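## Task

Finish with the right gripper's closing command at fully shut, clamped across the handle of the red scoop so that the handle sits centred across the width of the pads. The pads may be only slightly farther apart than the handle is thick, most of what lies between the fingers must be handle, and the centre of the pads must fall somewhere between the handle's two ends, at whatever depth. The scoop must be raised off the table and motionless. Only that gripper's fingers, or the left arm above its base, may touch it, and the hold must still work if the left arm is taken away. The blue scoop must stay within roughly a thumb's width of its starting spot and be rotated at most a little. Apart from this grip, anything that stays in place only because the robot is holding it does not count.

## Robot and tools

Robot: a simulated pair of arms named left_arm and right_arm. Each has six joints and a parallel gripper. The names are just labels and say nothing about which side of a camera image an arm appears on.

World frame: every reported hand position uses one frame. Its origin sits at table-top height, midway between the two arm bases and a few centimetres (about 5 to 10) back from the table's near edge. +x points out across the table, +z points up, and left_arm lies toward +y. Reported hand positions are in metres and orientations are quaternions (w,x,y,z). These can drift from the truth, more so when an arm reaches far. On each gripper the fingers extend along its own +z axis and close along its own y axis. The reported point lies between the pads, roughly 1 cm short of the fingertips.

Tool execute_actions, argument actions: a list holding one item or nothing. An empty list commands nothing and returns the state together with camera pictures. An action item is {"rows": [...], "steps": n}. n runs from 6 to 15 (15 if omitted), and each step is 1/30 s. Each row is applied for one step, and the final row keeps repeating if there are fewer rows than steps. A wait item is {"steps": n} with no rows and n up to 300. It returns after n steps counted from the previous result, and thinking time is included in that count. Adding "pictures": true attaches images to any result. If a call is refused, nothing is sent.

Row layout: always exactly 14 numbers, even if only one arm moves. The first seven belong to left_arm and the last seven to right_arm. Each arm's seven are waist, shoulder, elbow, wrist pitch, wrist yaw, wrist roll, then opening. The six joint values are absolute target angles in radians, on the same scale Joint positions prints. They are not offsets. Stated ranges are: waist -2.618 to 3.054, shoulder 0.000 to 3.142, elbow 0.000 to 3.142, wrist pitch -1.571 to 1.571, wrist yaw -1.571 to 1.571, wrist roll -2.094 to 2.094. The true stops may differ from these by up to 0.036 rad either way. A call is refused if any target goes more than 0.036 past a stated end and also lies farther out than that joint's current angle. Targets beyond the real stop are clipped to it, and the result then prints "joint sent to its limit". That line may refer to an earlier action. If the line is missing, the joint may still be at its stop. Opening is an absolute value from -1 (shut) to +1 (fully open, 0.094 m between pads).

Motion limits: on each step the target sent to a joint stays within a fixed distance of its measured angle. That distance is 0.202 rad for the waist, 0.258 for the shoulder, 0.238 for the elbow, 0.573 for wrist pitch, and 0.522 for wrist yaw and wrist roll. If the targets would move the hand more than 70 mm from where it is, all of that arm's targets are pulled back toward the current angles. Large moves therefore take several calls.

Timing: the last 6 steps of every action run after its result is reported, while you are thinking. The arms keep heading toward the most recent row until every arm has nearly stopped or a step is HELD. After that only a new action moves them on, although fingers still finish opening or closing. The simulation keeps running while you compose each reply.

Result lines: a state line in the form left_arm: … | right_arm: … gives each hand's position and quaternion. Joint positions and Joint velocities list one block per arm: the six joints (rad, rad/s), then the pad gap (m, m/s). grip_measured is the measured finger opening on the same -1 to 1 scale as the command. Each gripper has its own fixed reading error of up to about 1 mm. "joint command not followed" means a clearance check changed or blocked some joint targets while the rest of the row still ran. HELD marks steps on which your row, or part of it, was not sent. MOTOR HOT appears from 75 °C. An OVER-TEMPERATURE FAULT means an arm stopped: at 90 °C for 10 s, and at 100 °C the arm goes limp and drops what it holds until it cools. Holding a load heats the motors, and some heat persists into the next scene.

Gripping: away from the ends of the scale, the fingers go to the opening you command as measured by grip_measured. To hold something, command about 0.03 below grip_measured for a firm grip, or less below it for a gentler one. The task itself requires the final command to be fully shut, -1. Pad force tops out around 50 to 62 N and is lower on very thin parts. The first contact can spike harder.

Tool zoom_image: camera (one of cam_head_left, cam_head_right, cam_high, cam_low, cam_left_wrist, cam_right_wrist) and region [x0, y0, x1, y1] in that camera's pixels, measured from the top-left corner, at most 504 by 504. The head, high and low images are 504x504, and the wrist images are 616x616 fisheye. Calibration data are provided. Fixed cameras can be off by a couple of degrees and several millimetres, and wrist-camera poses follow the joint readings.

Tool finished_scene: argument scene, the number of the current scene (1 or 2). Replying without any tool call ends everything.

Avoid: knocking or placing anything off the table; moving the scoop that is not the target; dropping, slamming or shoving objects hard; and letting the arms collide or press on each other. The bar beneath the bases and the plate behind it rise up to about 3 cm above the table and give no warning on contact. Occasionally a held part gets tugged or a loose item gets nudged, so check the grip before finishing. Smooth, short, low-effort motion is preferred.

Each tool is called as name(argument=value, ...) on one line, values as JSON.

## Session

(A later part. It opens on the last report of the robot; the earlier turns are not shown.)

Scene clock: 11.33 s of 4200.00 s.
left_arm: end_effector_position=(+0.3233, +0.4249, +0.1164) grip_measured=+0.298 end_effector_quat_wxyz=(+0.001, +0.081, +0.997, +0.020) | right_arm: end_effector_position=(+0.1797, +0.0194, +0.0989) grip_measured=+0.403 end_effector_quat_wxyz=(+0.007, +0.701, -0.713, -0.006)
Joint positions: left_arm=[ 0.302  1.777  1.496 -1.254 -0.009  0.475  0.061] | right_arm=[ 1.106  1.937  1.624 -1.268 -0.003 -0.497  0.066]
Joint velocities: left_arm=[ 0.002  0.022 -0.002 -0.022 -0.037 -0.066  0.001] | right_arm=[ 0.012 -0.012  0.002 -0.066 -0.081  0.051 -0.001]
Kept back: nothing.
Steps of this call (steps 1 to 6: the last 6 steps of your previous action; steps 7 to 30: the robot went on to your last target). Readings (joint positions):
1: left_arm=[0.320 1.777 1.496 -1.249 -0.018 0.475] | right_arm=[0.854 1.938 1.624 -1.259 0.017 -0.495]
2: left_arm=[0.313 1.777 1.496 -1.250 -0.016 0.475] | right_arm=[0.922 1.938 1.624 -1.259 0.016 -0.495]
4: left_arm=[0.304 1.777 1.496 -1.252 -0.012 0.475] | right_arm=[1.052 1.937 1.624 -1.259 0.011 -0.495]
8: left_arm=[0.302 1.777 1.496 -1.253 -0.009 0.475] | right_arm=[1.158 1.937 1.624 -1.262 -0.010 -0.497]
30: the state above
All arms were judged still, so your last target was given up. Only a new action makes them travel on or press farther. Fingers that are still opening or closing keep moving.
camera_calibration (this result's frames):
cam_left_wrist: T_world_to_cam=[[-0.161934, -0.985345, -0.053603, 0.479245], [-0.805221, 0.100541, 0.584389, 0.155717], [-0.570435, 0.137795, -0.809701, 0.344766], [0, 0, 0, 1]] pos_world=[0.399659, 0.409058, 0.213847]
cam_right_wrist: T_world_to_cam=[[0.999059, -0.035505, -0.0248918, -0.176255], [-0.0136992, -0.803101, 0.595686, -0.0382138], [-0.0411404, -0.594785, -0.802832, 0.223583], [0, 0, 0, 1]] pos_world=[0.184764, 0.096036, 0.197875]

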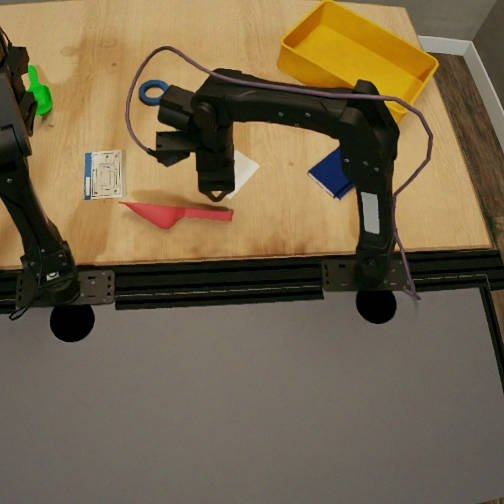

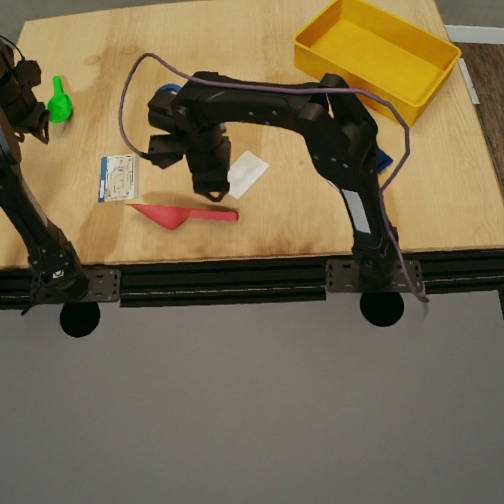

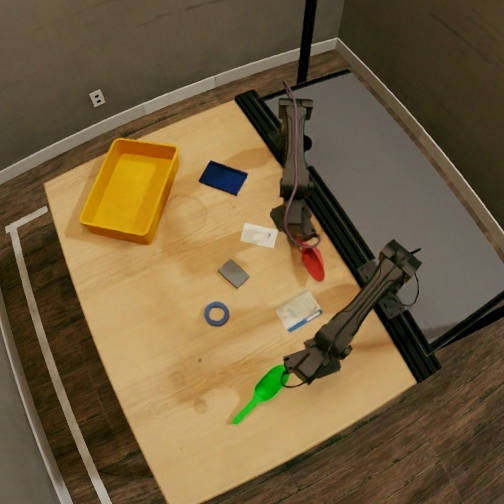

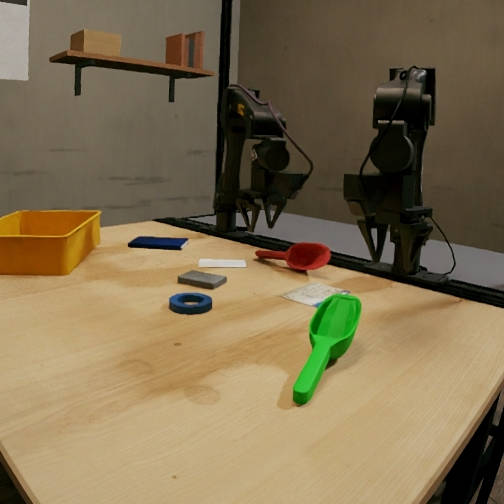

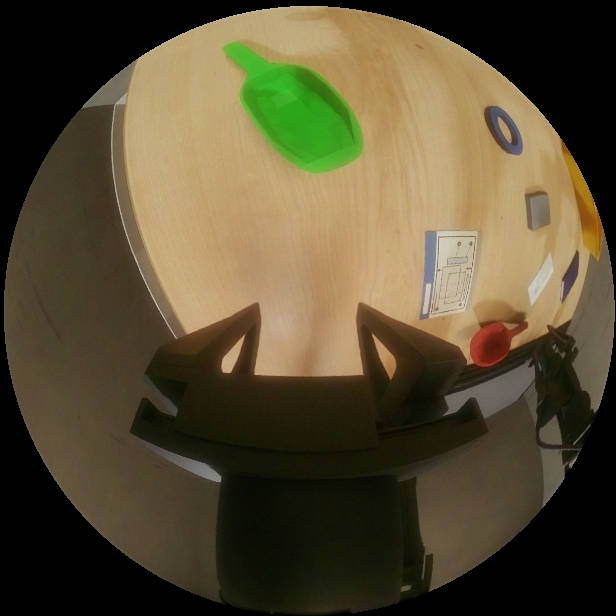

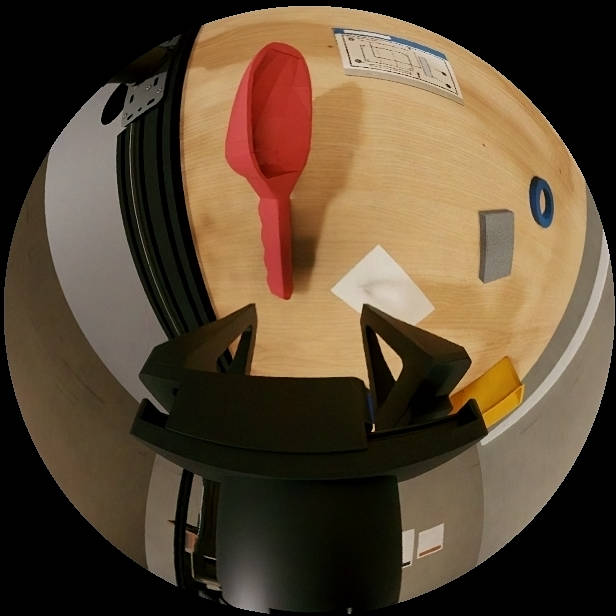

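execute_actions(actions=[{"rows":[[0.3,1.76,1.5,-1.27,0,0.47,0.3,1.19,1.9,1.65,-1.28,0,-0.42,0.4]],"steps":10}])

execute_actions(actions=[{"rows":[[0.3,1.76,1.5,-1.27,0,0.47,0.3,1.19,1.95,1.6,-1.18,0,-0.42,0.4],[0.3,1.76,1.5,-1.27,0,0.47,0.3,1.19,1.96,1.57,-1.12,0,-0.42,0.4],[0.3,1.76,1.5,-1.27,0,0.47,0.3,1.19,1.98,1.54,-1.07,0,-0.42,0.4],[0.3,1.76,1.5,-1.27,0,0.47,0.3,1.19,2.0,1.51,-1.02,0,-0.42,0.4],[0.3,1.76,1.5,-1.27,0,0.47,0.3,1.19,2.01,1.48,-0.99,0,-0.42,0.4]]}])

execute_actions(actions=[{"steps":20}], pictures=true)

Scene clock: 11.93 s of 4200.00 s.
left_arm: end_effector_position=(+0.3233, +0.4249, +0.1164) grip_measured=+0.298 end_effector_quat_wxyz=(+0.001, +0.081, +0.997, +0.020) | right_arm: end_effector_position=(+0.1625, +0.0283, +0.0991) grip_measured=+0.403 end_effector_quat_wxyz=(+0.006, +0.707, -0.707, -0.003)
Joint positions: left_arm=[ 0.302  1.777  1.496 -1.254 -0.009  0.475  0.061] | right_arm=[ 1.163  1.937  1.624 -1.268  0.005 -0.457  0.066]
Joint velocities: left_arm=[-0.012 -0.017 -0.022 -0.007  0.051 -0.037  0.   ] | right_arm=[ 0.54   0.012 -0.032  0.007  0.007  0.198 -0.001]
Steps of this call (steps 1 to 14: nothing new was sent; steps 15 to 18: the first 4 steps of this action). Readings (joint positions):
15: left_arm=[0.302 1.777 1.496 -1.254 -0.009 0.475] | right_arm=[1.113 1.937 1.624 -1.268 0.001 -0.485]
16: left_arm=[0.302 1.777 1.496 -1.254 -0.009 0.475] | right_arm=[1.126 1.937 1.624 -1.268 0.004 -0.473]
18: the state above

Scene clock: 12.43 s of 4200.00 s.
left_arm: end_effector_position=(+0.3233, +0.4249, +0.1164) grip_measured=+0.298 end_effector_quat_wxyz=(+0.001, +0.081, +0.997, +0.020) | right_arm: end_effector_position=(+0.1537, +0.0387, +0.0349) grip_measured=+0.403 end_effector_quat_wxyz=(+0.015, +0.708, -0.706, +0.001)
Joint positions: left_arm=[ 0.302  1.777  1.496 -1.254 -0.009  0.475  0.061] | right_arm=[ 1.194  2.022  1.484 -1.062  0.004 -0.429  0.066]
Joint velocities: left_arm=[-0.002 -0.012 -0.002 -0.007 -0.022  0.007 -0.   ] | right_arm=[ 0.012  0.374 -0.261  0.286  0.081  0.051  0.001]
Steps of this call (steps 1 to 6: the last 6 steps of your previous action; steps 7 to 15: the first 9 steps of this action). Readings (joint positions):
7: left_arm=[0.302 1.777 1.496 -1.254 -0.009 0.475] | right_arm=[1.195 1.937 1.621 -1.261 0.004 -0.435]
8: left_arm=[0.302 1.777 1.496 -1.254 -0.009 0.475] | right_arm=[1.194 1.937 1.611 -1.240 0.004 -0.434]
10: left_arm=[0.302 1.777 1.496 -1.254 -0.009 0.475] | right_arm=[1.194 1.945 1.575 -1.176 0.004 -0.432]
14: left_arm=[0.302 1.777 1.496 -1.254 -0.009 0.475] | right_arm=[1.194 2.007 1.494 -1.074 0.004 -0.430]
15: the state above

Scene clock: 13.10 s of 4200.00 s.
left_arm: end_effector_position=(+0.3233, +0.4249, +0.1164) grip_measured=+0.298 end_effector_quat_wxyz=(+0.001, +0.081, +0.997, +0.020) | right_arm: end_effector_position=(+0.1570, +0.0462, +0.0270) grip_measured=+0.403 end_effector_quat_wxyz=(+0.002, +0.708, -0.706, -0.004)
Joint positions: left_arm=[ 0.302  1.777  1.496 -1.254 -0.009  0.475  0.061] | right_arm=[ 1.194  2.036  1.473 -1.01   0.004 -0.429  0.066]
Joint velocities: left_arm=[-0.002 -0.007  0.002 -0.051 -0.066  0.081 -0.001] | right_arm=[-0.007 -0.007 -0.012 -0.066 -0.022  0.051 -0.   ]
Kept back: nothing.
Steps of this call (steps 1 to 6: the last 6 steps of your previous action; steps 7 to 20: the robot went on to your last target). Readings (joint positions):
1: left_arm=[0.302 1.777 1.496 -1.254 -0.009 0.475] | right_arm=[1.194 2.032 1.477 -1.053 0.004 -0.429]
2: left_arm=[0.302 1.777 1.496 -1.254 -0.009 0.475] | right_arm=[1.194 2.038 1.474 -1.047 0.004 -0.429]
4: left_arm=[0.302 1.777 1.496 -1.254 -0.009 0.475] | right_arm=[1.194 2.038 1.473 -1.037 0.004 -0.429]
8: left_arm=[0.302 1.777 1.496 -1.254 -0.009 0.475] | right_arm=[1.194 2.036 1.473 -1.019 0.004 -0.429]
20: the state above
camera_calibration (this result's frames):
cam_left_wrist: T_world_to_cam=[[-0.161934, -0.985345, -0.053603, 0.479245], [-0.805221, 0.100541, 0.584389, 0.155717], [-0.570435, 0.137795, -0.809701, 0.344766], [0, 0, 0, 1]] pos_world=[0.399659, 0.409058, 0.213847]
cam_right_wrist: T_world_to_cam=[[0.99978, -0.0152899, -0.0143681, -0.155731], [-0.0038064, -0.805609, 0.592435, 0.0244642], [-0.0206334, -0.59225, -0.80549, 0.177682], [0, 0, 0, 1]] pos_world=[0.159456, 0.12256, 0.12639]

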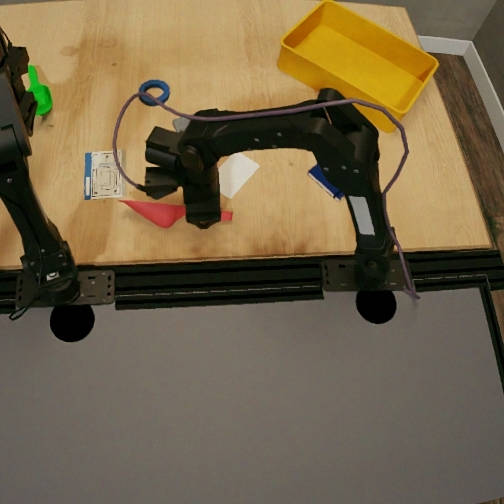

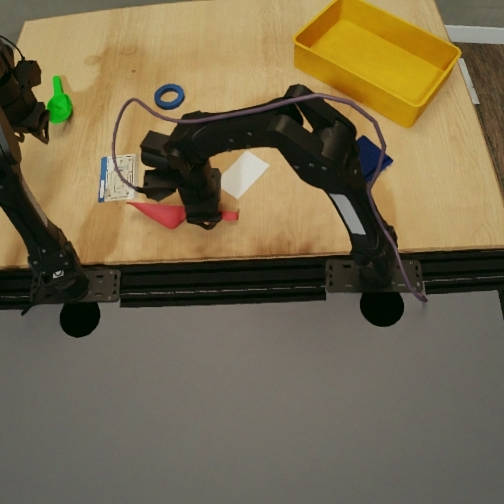

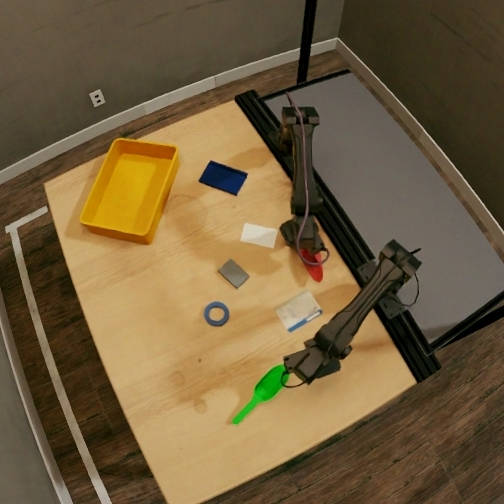

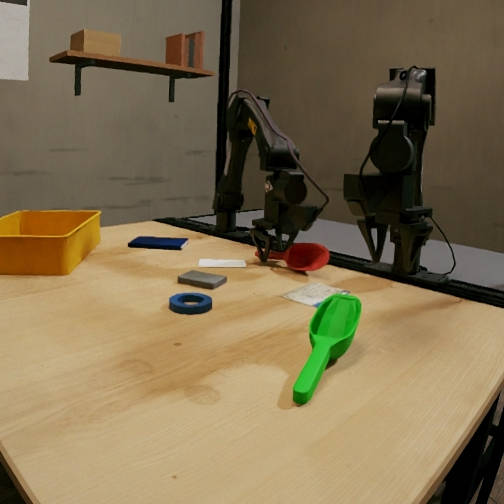

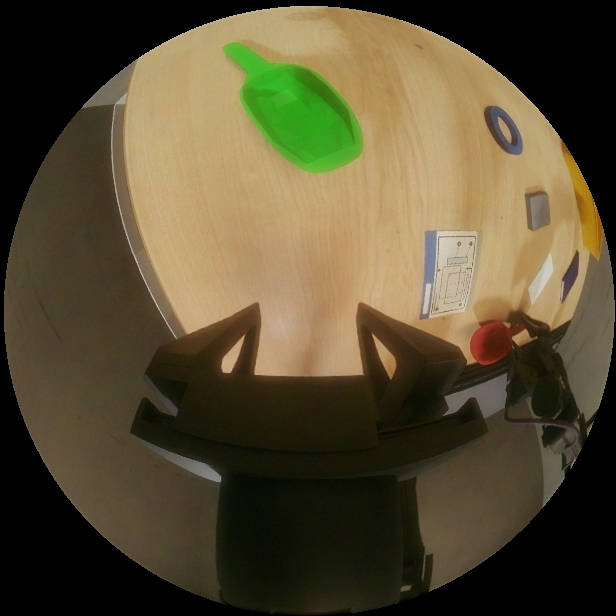

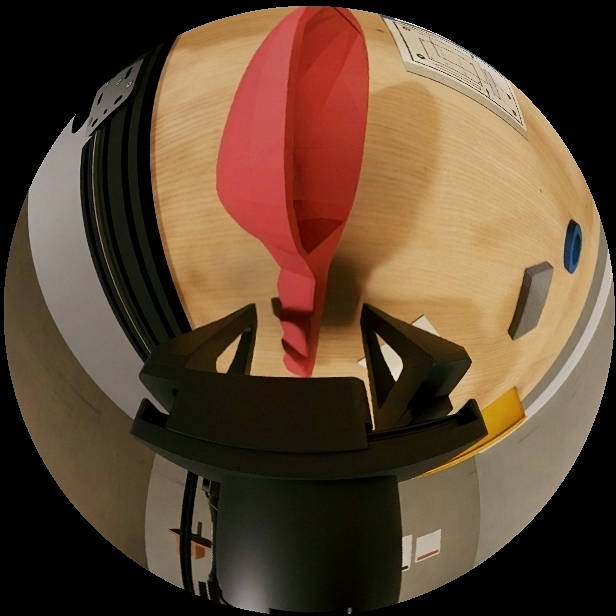

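Slightly retract via elbow, close, lift.

execute_actions(actions=[{"rows":[[0.3,1.76,1.5,-1.27,0,0.47,0.3,1.19,2.01,1.445,-1.0,0,-0.38,0.4]]}])

execute_actions(actions=[{"rows":[[0.3,1.76,1.5,-1.27,0,0.47,0.3,1.19,2.01,1.445,-1.0,0,-0.38,-1]]}])

execute_actions(actions=[{"rows":[[0.3,1.76,1.5,-1.27,0,0.47,0.3,1.19,1.9,1.63,-1.28,0,-0.38,-1]]}])

execute_actions(actions=[{"steps":30}], pictures=true)

Scene clock: 13.70 s of 4200.00 s.
left_arm: end_effector_position=(+0.3233, +0.4249, +0.1164) grip_measured=+0.298 end_effector_quat_wxyz=(+0.001, +0.081, +0.997, +0.020) | right_arm: end_effector_position=(+0.1541, +0.0400, +0.0218) grip_measured=+0.403 end_effector_quat_wxyz=(+0.011, +0.696, -0.718, -0.000)
Joint positions: left_arm=[ 0.302  1.777  1.496 -1.254 -0.009  0.475  0.061] | right_arm=[ 1.194  2.036  1.451 -1.008  0.004 -0.394  0.066]
Joint velocities: left_arm=[-0.002  0.007 -0.012  0.066  0.037 -0.022  0.001] | right_arm=[ 0.002 -0.007 -0.022 -0.022 -0.081  0.022 -0.   ]
Steps of this call (steps 1 to 9: the robot went on to your last target; steps 10 to 18: the first 9 steps of this action). Readings (joint positions):
10: left_arm=[0.302 1.777 1.496 -1.254 -0.009 0.475] | right_arm=[1.194 2.036 1.471 -1.008 0.004 -0.422]
11: left_arm=[0.302 1.777 1.496 -1.254 -0.009 0.475] | right_arm=[1.194 2.036 1.467 -1.008 0.004 -0.415]
13: left_arm=[0.302 1.777 1.496 -1.254 -0.009 0.475] | right_arm=[1.194 2.036 1.457 -1.008 0.004 -0.406]
17: left_arm=[0.302 1.777 1.496 -1.254 -0.009 0.475] | right_arm=[1.194 2.036 1.451 -1.008 0.004 -0.395]
18: the state above

Scene clock: 14.20 s of 4200.00 s.
left_arm: end_effector_position=(+0.3233, +0.4249, +0.1164) grip_measured=+0.298 end_effector_quat_wxyz=(+0.001, +0.081, +0.997, +0.020) | right_arm: end_effector_position=(+0.1542, +0.0401, +0.0218) grip_measured=-0.587 end_effector_quat_wxyz=(+0.011, +0.693, -0.720, -0.000)
Joint positions: left_arm=[ 0.302  1.777  1.496 -1.254 -0.009  0.475  0.061] | right_arm=[ 1.194  2.036  1.451 -1.008  0.004 -0.387  0.019]
Joint velocities: left_arm=[-0.007 -0.002 -0.012 -0.051  0.007 -0.066  0.   ] | right_arm=[ 0.007 -0.002  0.012  0.007  0.037 -0.066  0.001]
Steps of this call (steps 1 to 6: the last 6 steps of your previous action; steps 7 to 15: the first 9 steps of this action). Readings (joint positions):
7: left_arm=[0.302 1.777 1.496 -1.254 -0.009 0.475] | right_arm=[1.194 2.036 1.451 -1.008 0.004 -0.390]
8: left_arm=[0.302 1.777 1.496 -1.254 -0.009 0.475] | right_arm=[1.194 2.036 1.451 -1.008 0.004 -0.390]
10: left_arm=[0.302 1.777 1.496 -1.254 -0.009 0.475] | right_arm=[1.194 2.036 1.451 -1.008 0.006 -0.387]
14: left_arm=[0.302 1.777 1.496 -1.254 -0.009 0.475] | right_arm=[1.194 2.036 1.451 -1.008 0.004 -0.387]
15: the state above

Scene clock: 14.70 s of 4200.00 s.
left_arm: end_effector_position=(+0.3233, +0.4249, +0.1164) grip_measured=+0.298 end_effector_quat_wxyz=(+0.001, +0.081, +0.997, +0.020) | right_arm: end_effector_position=(+0.1567, +0.0428, +0.1106) grip_measured=-0.587 end_effector_quat_wxyz=(-0.030, +0.693, -0.720, -0.017)
Joint positions: left_arm=[ 0.302  1.777  1.496 -1.254 -0.009  0.475  0.061] | right_arm=[ 1.194  1.901  1.617 -1.221  0.004 -0.387  0.019]
Joint velocities: left_arm=[-0.002 -0.022 -0.007 -0.081  0.022  0.081 -0.002] | right_arm=[ 0.007 -0.208  0.095 -0.227  0.007 -0.007  0.   ]
Steps of this call (steps 1 to 6: the last 6 steps of your previous action; steps 7 to 15: the first 9 steps of this action). Readings (joint positions):
7: left_arm=[0.302 1.777 1.496 -1.254 -0.009 0.475] | right_arm=[1.194 2.034 1.469 -1.038 0.004 -0.387]
8: left_arm=[0.302 1.777 1.496 -1.254 -0.009 0.475] | right_arm=[1.194 2.030 1.494 -1.082 0.004 -0.387]
10: left_arm=[0.302 1.777 1.496 -1.254 -0.009 0.475] | right_arm=[1.194 1.997 1.547 -1.149 0.004 -0.387]
14: left_arm=[0.302 1.777 1.496 -1.254 -0.009 0.475] | right_arm=[1.194 1.911 1.612 -1.211 0.004 -0.387]
15: the state above

Scene clock: 15.70 s of 4200.00 s.
left_arm: end_effector_position=(+0.3233, +0.4249, +0.1164) grip_measured=+0.298 end_effector_quat_wxyz=(+0.001, +0.081, +0.997, +0.020) | right_arm: end_effector_position=(+0.1515, +0.0314, +0.1091) grip_measured=-0.587 end_effector_quat_wxyz=(-0.005, +0.693, -0.721, -0.007)
Joint positions: left_arm=[ 0.302  1.777  1.496 -1.254 -0.009  0.475  0.061] | right_arm=[ 1.194  1.904  1.619 -1.273  0.004 -0.387  0.019]
Joint velocities: left_arm=[-0.002  0.012 -0.002 -0.022 -0.037 -0.037 -0.001] | right_arm=[-0.032 -0.002 -0.012 -0.037 -0.037 -0.007  0.001]
Kept back: nothing.
Steps of this call (steps 1 to 6: the last 6 steps of your previous action; steps 7 to 30: the robot went on to your last target). Readings (joint positions):
1: left_arm=[0.302 1.777 1.496 -1.254 -0.009 0.475] | right_arm=[1.194 1.896 1.619 -1.230 0.004 -0.387]
2: left_arm=[0.302 1.777 1.496 -1.254 -0.009 0.475] | right_arm=[1.194 1.896 1.619 -1.238 0.004 -0.387]
4: left_arm=[0.302 1.777 1.496 -1.254 -0.009 0.475] | right_arm=[1.194 1.901 1.619 -1.253 0.004 -0.387]
8: left_arm=[0.302 1.777 1.496 -1.254 -0.009 0.475] | right_arm=[1.194 1.904 1.619 -1.266 0.004 -0.387]
30: the state above
All arms were judged still, so your last target was given up. Only a new action makes them travel on or press farther. Fingers that are still opening or closing keep moving.
camera_calibration (this result's frames):
cam_left_wrist: T_world_to_cam=[[-0.161934, -0.985345, -0.053603, 0.479245], [-0.805221, 0.100541, 0.584389, 0.155717], [-0.570435, 0.137795, -0.809701, 0.344766], [0, 0, 0, 1]] pos_world=[0.399659, 0.409058, 0.213847]
cam_right_wrist: T_world_to_cam=[[0.99836, -0.0564925, -0.00924628, -0.148278], [-0.0405764, -0.81231, 0.581813, -0.0292134], [-0.0403789, -0.580484, -0.81327, 0.238353], [0, 0, 0, 1]] pos_world=[0.156474, 0.106253, 0.209471]

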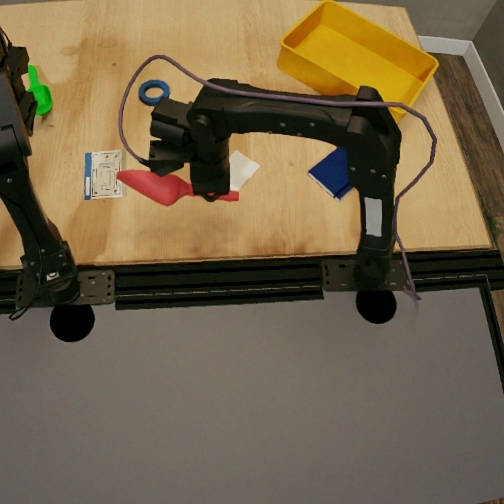

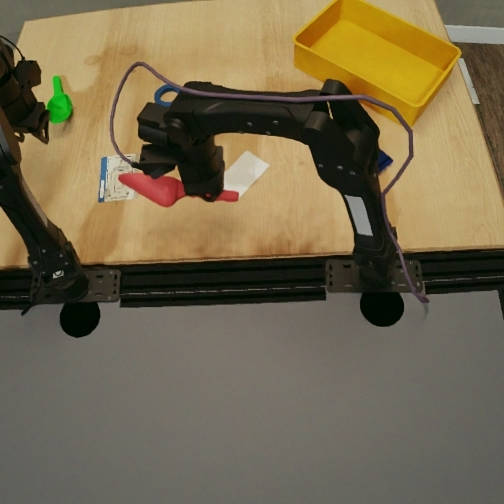

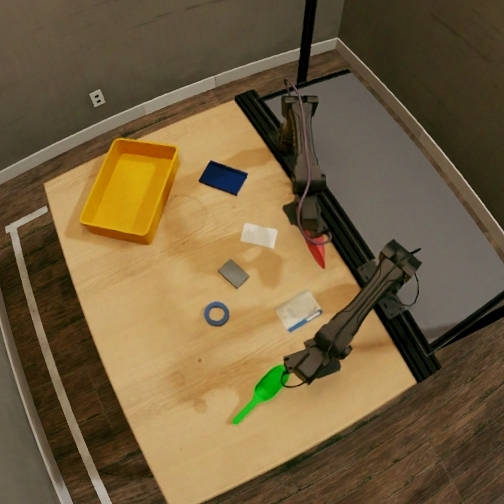

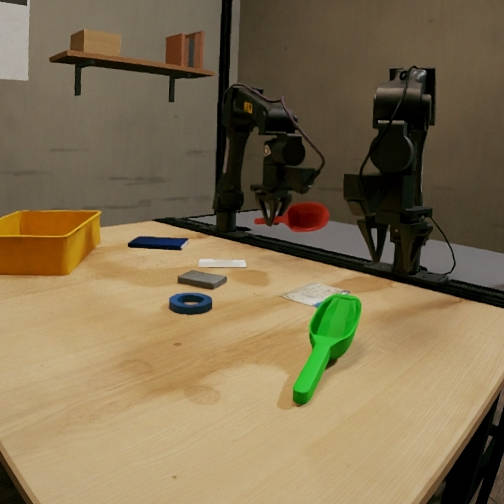

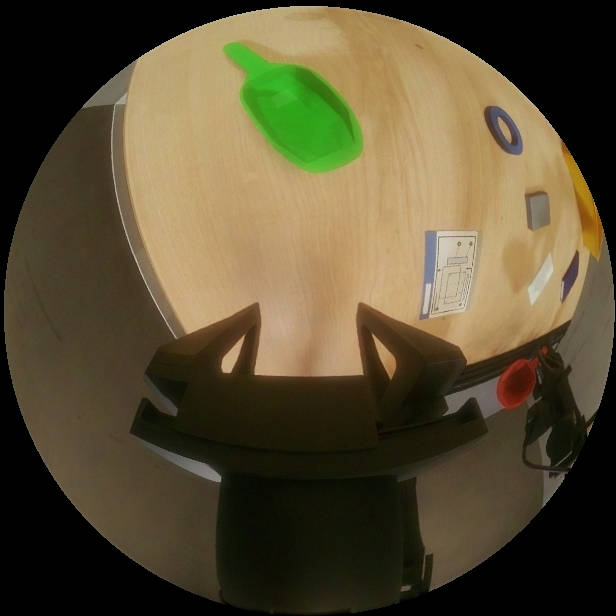

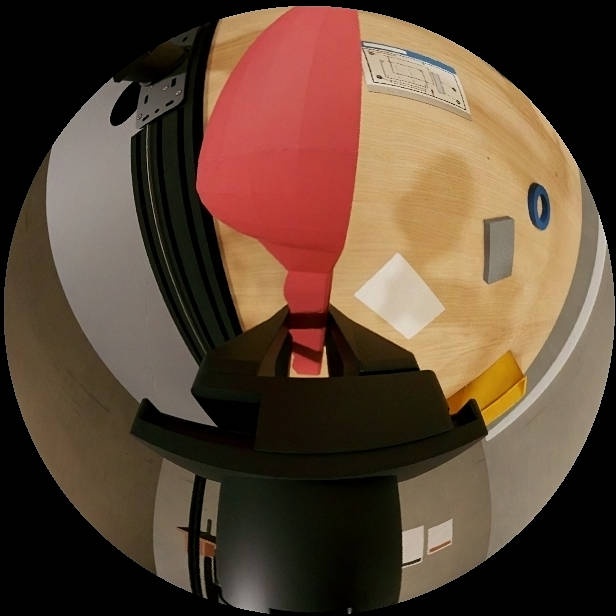

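finished_scene(scene=2)

The scene is finished: the task was done.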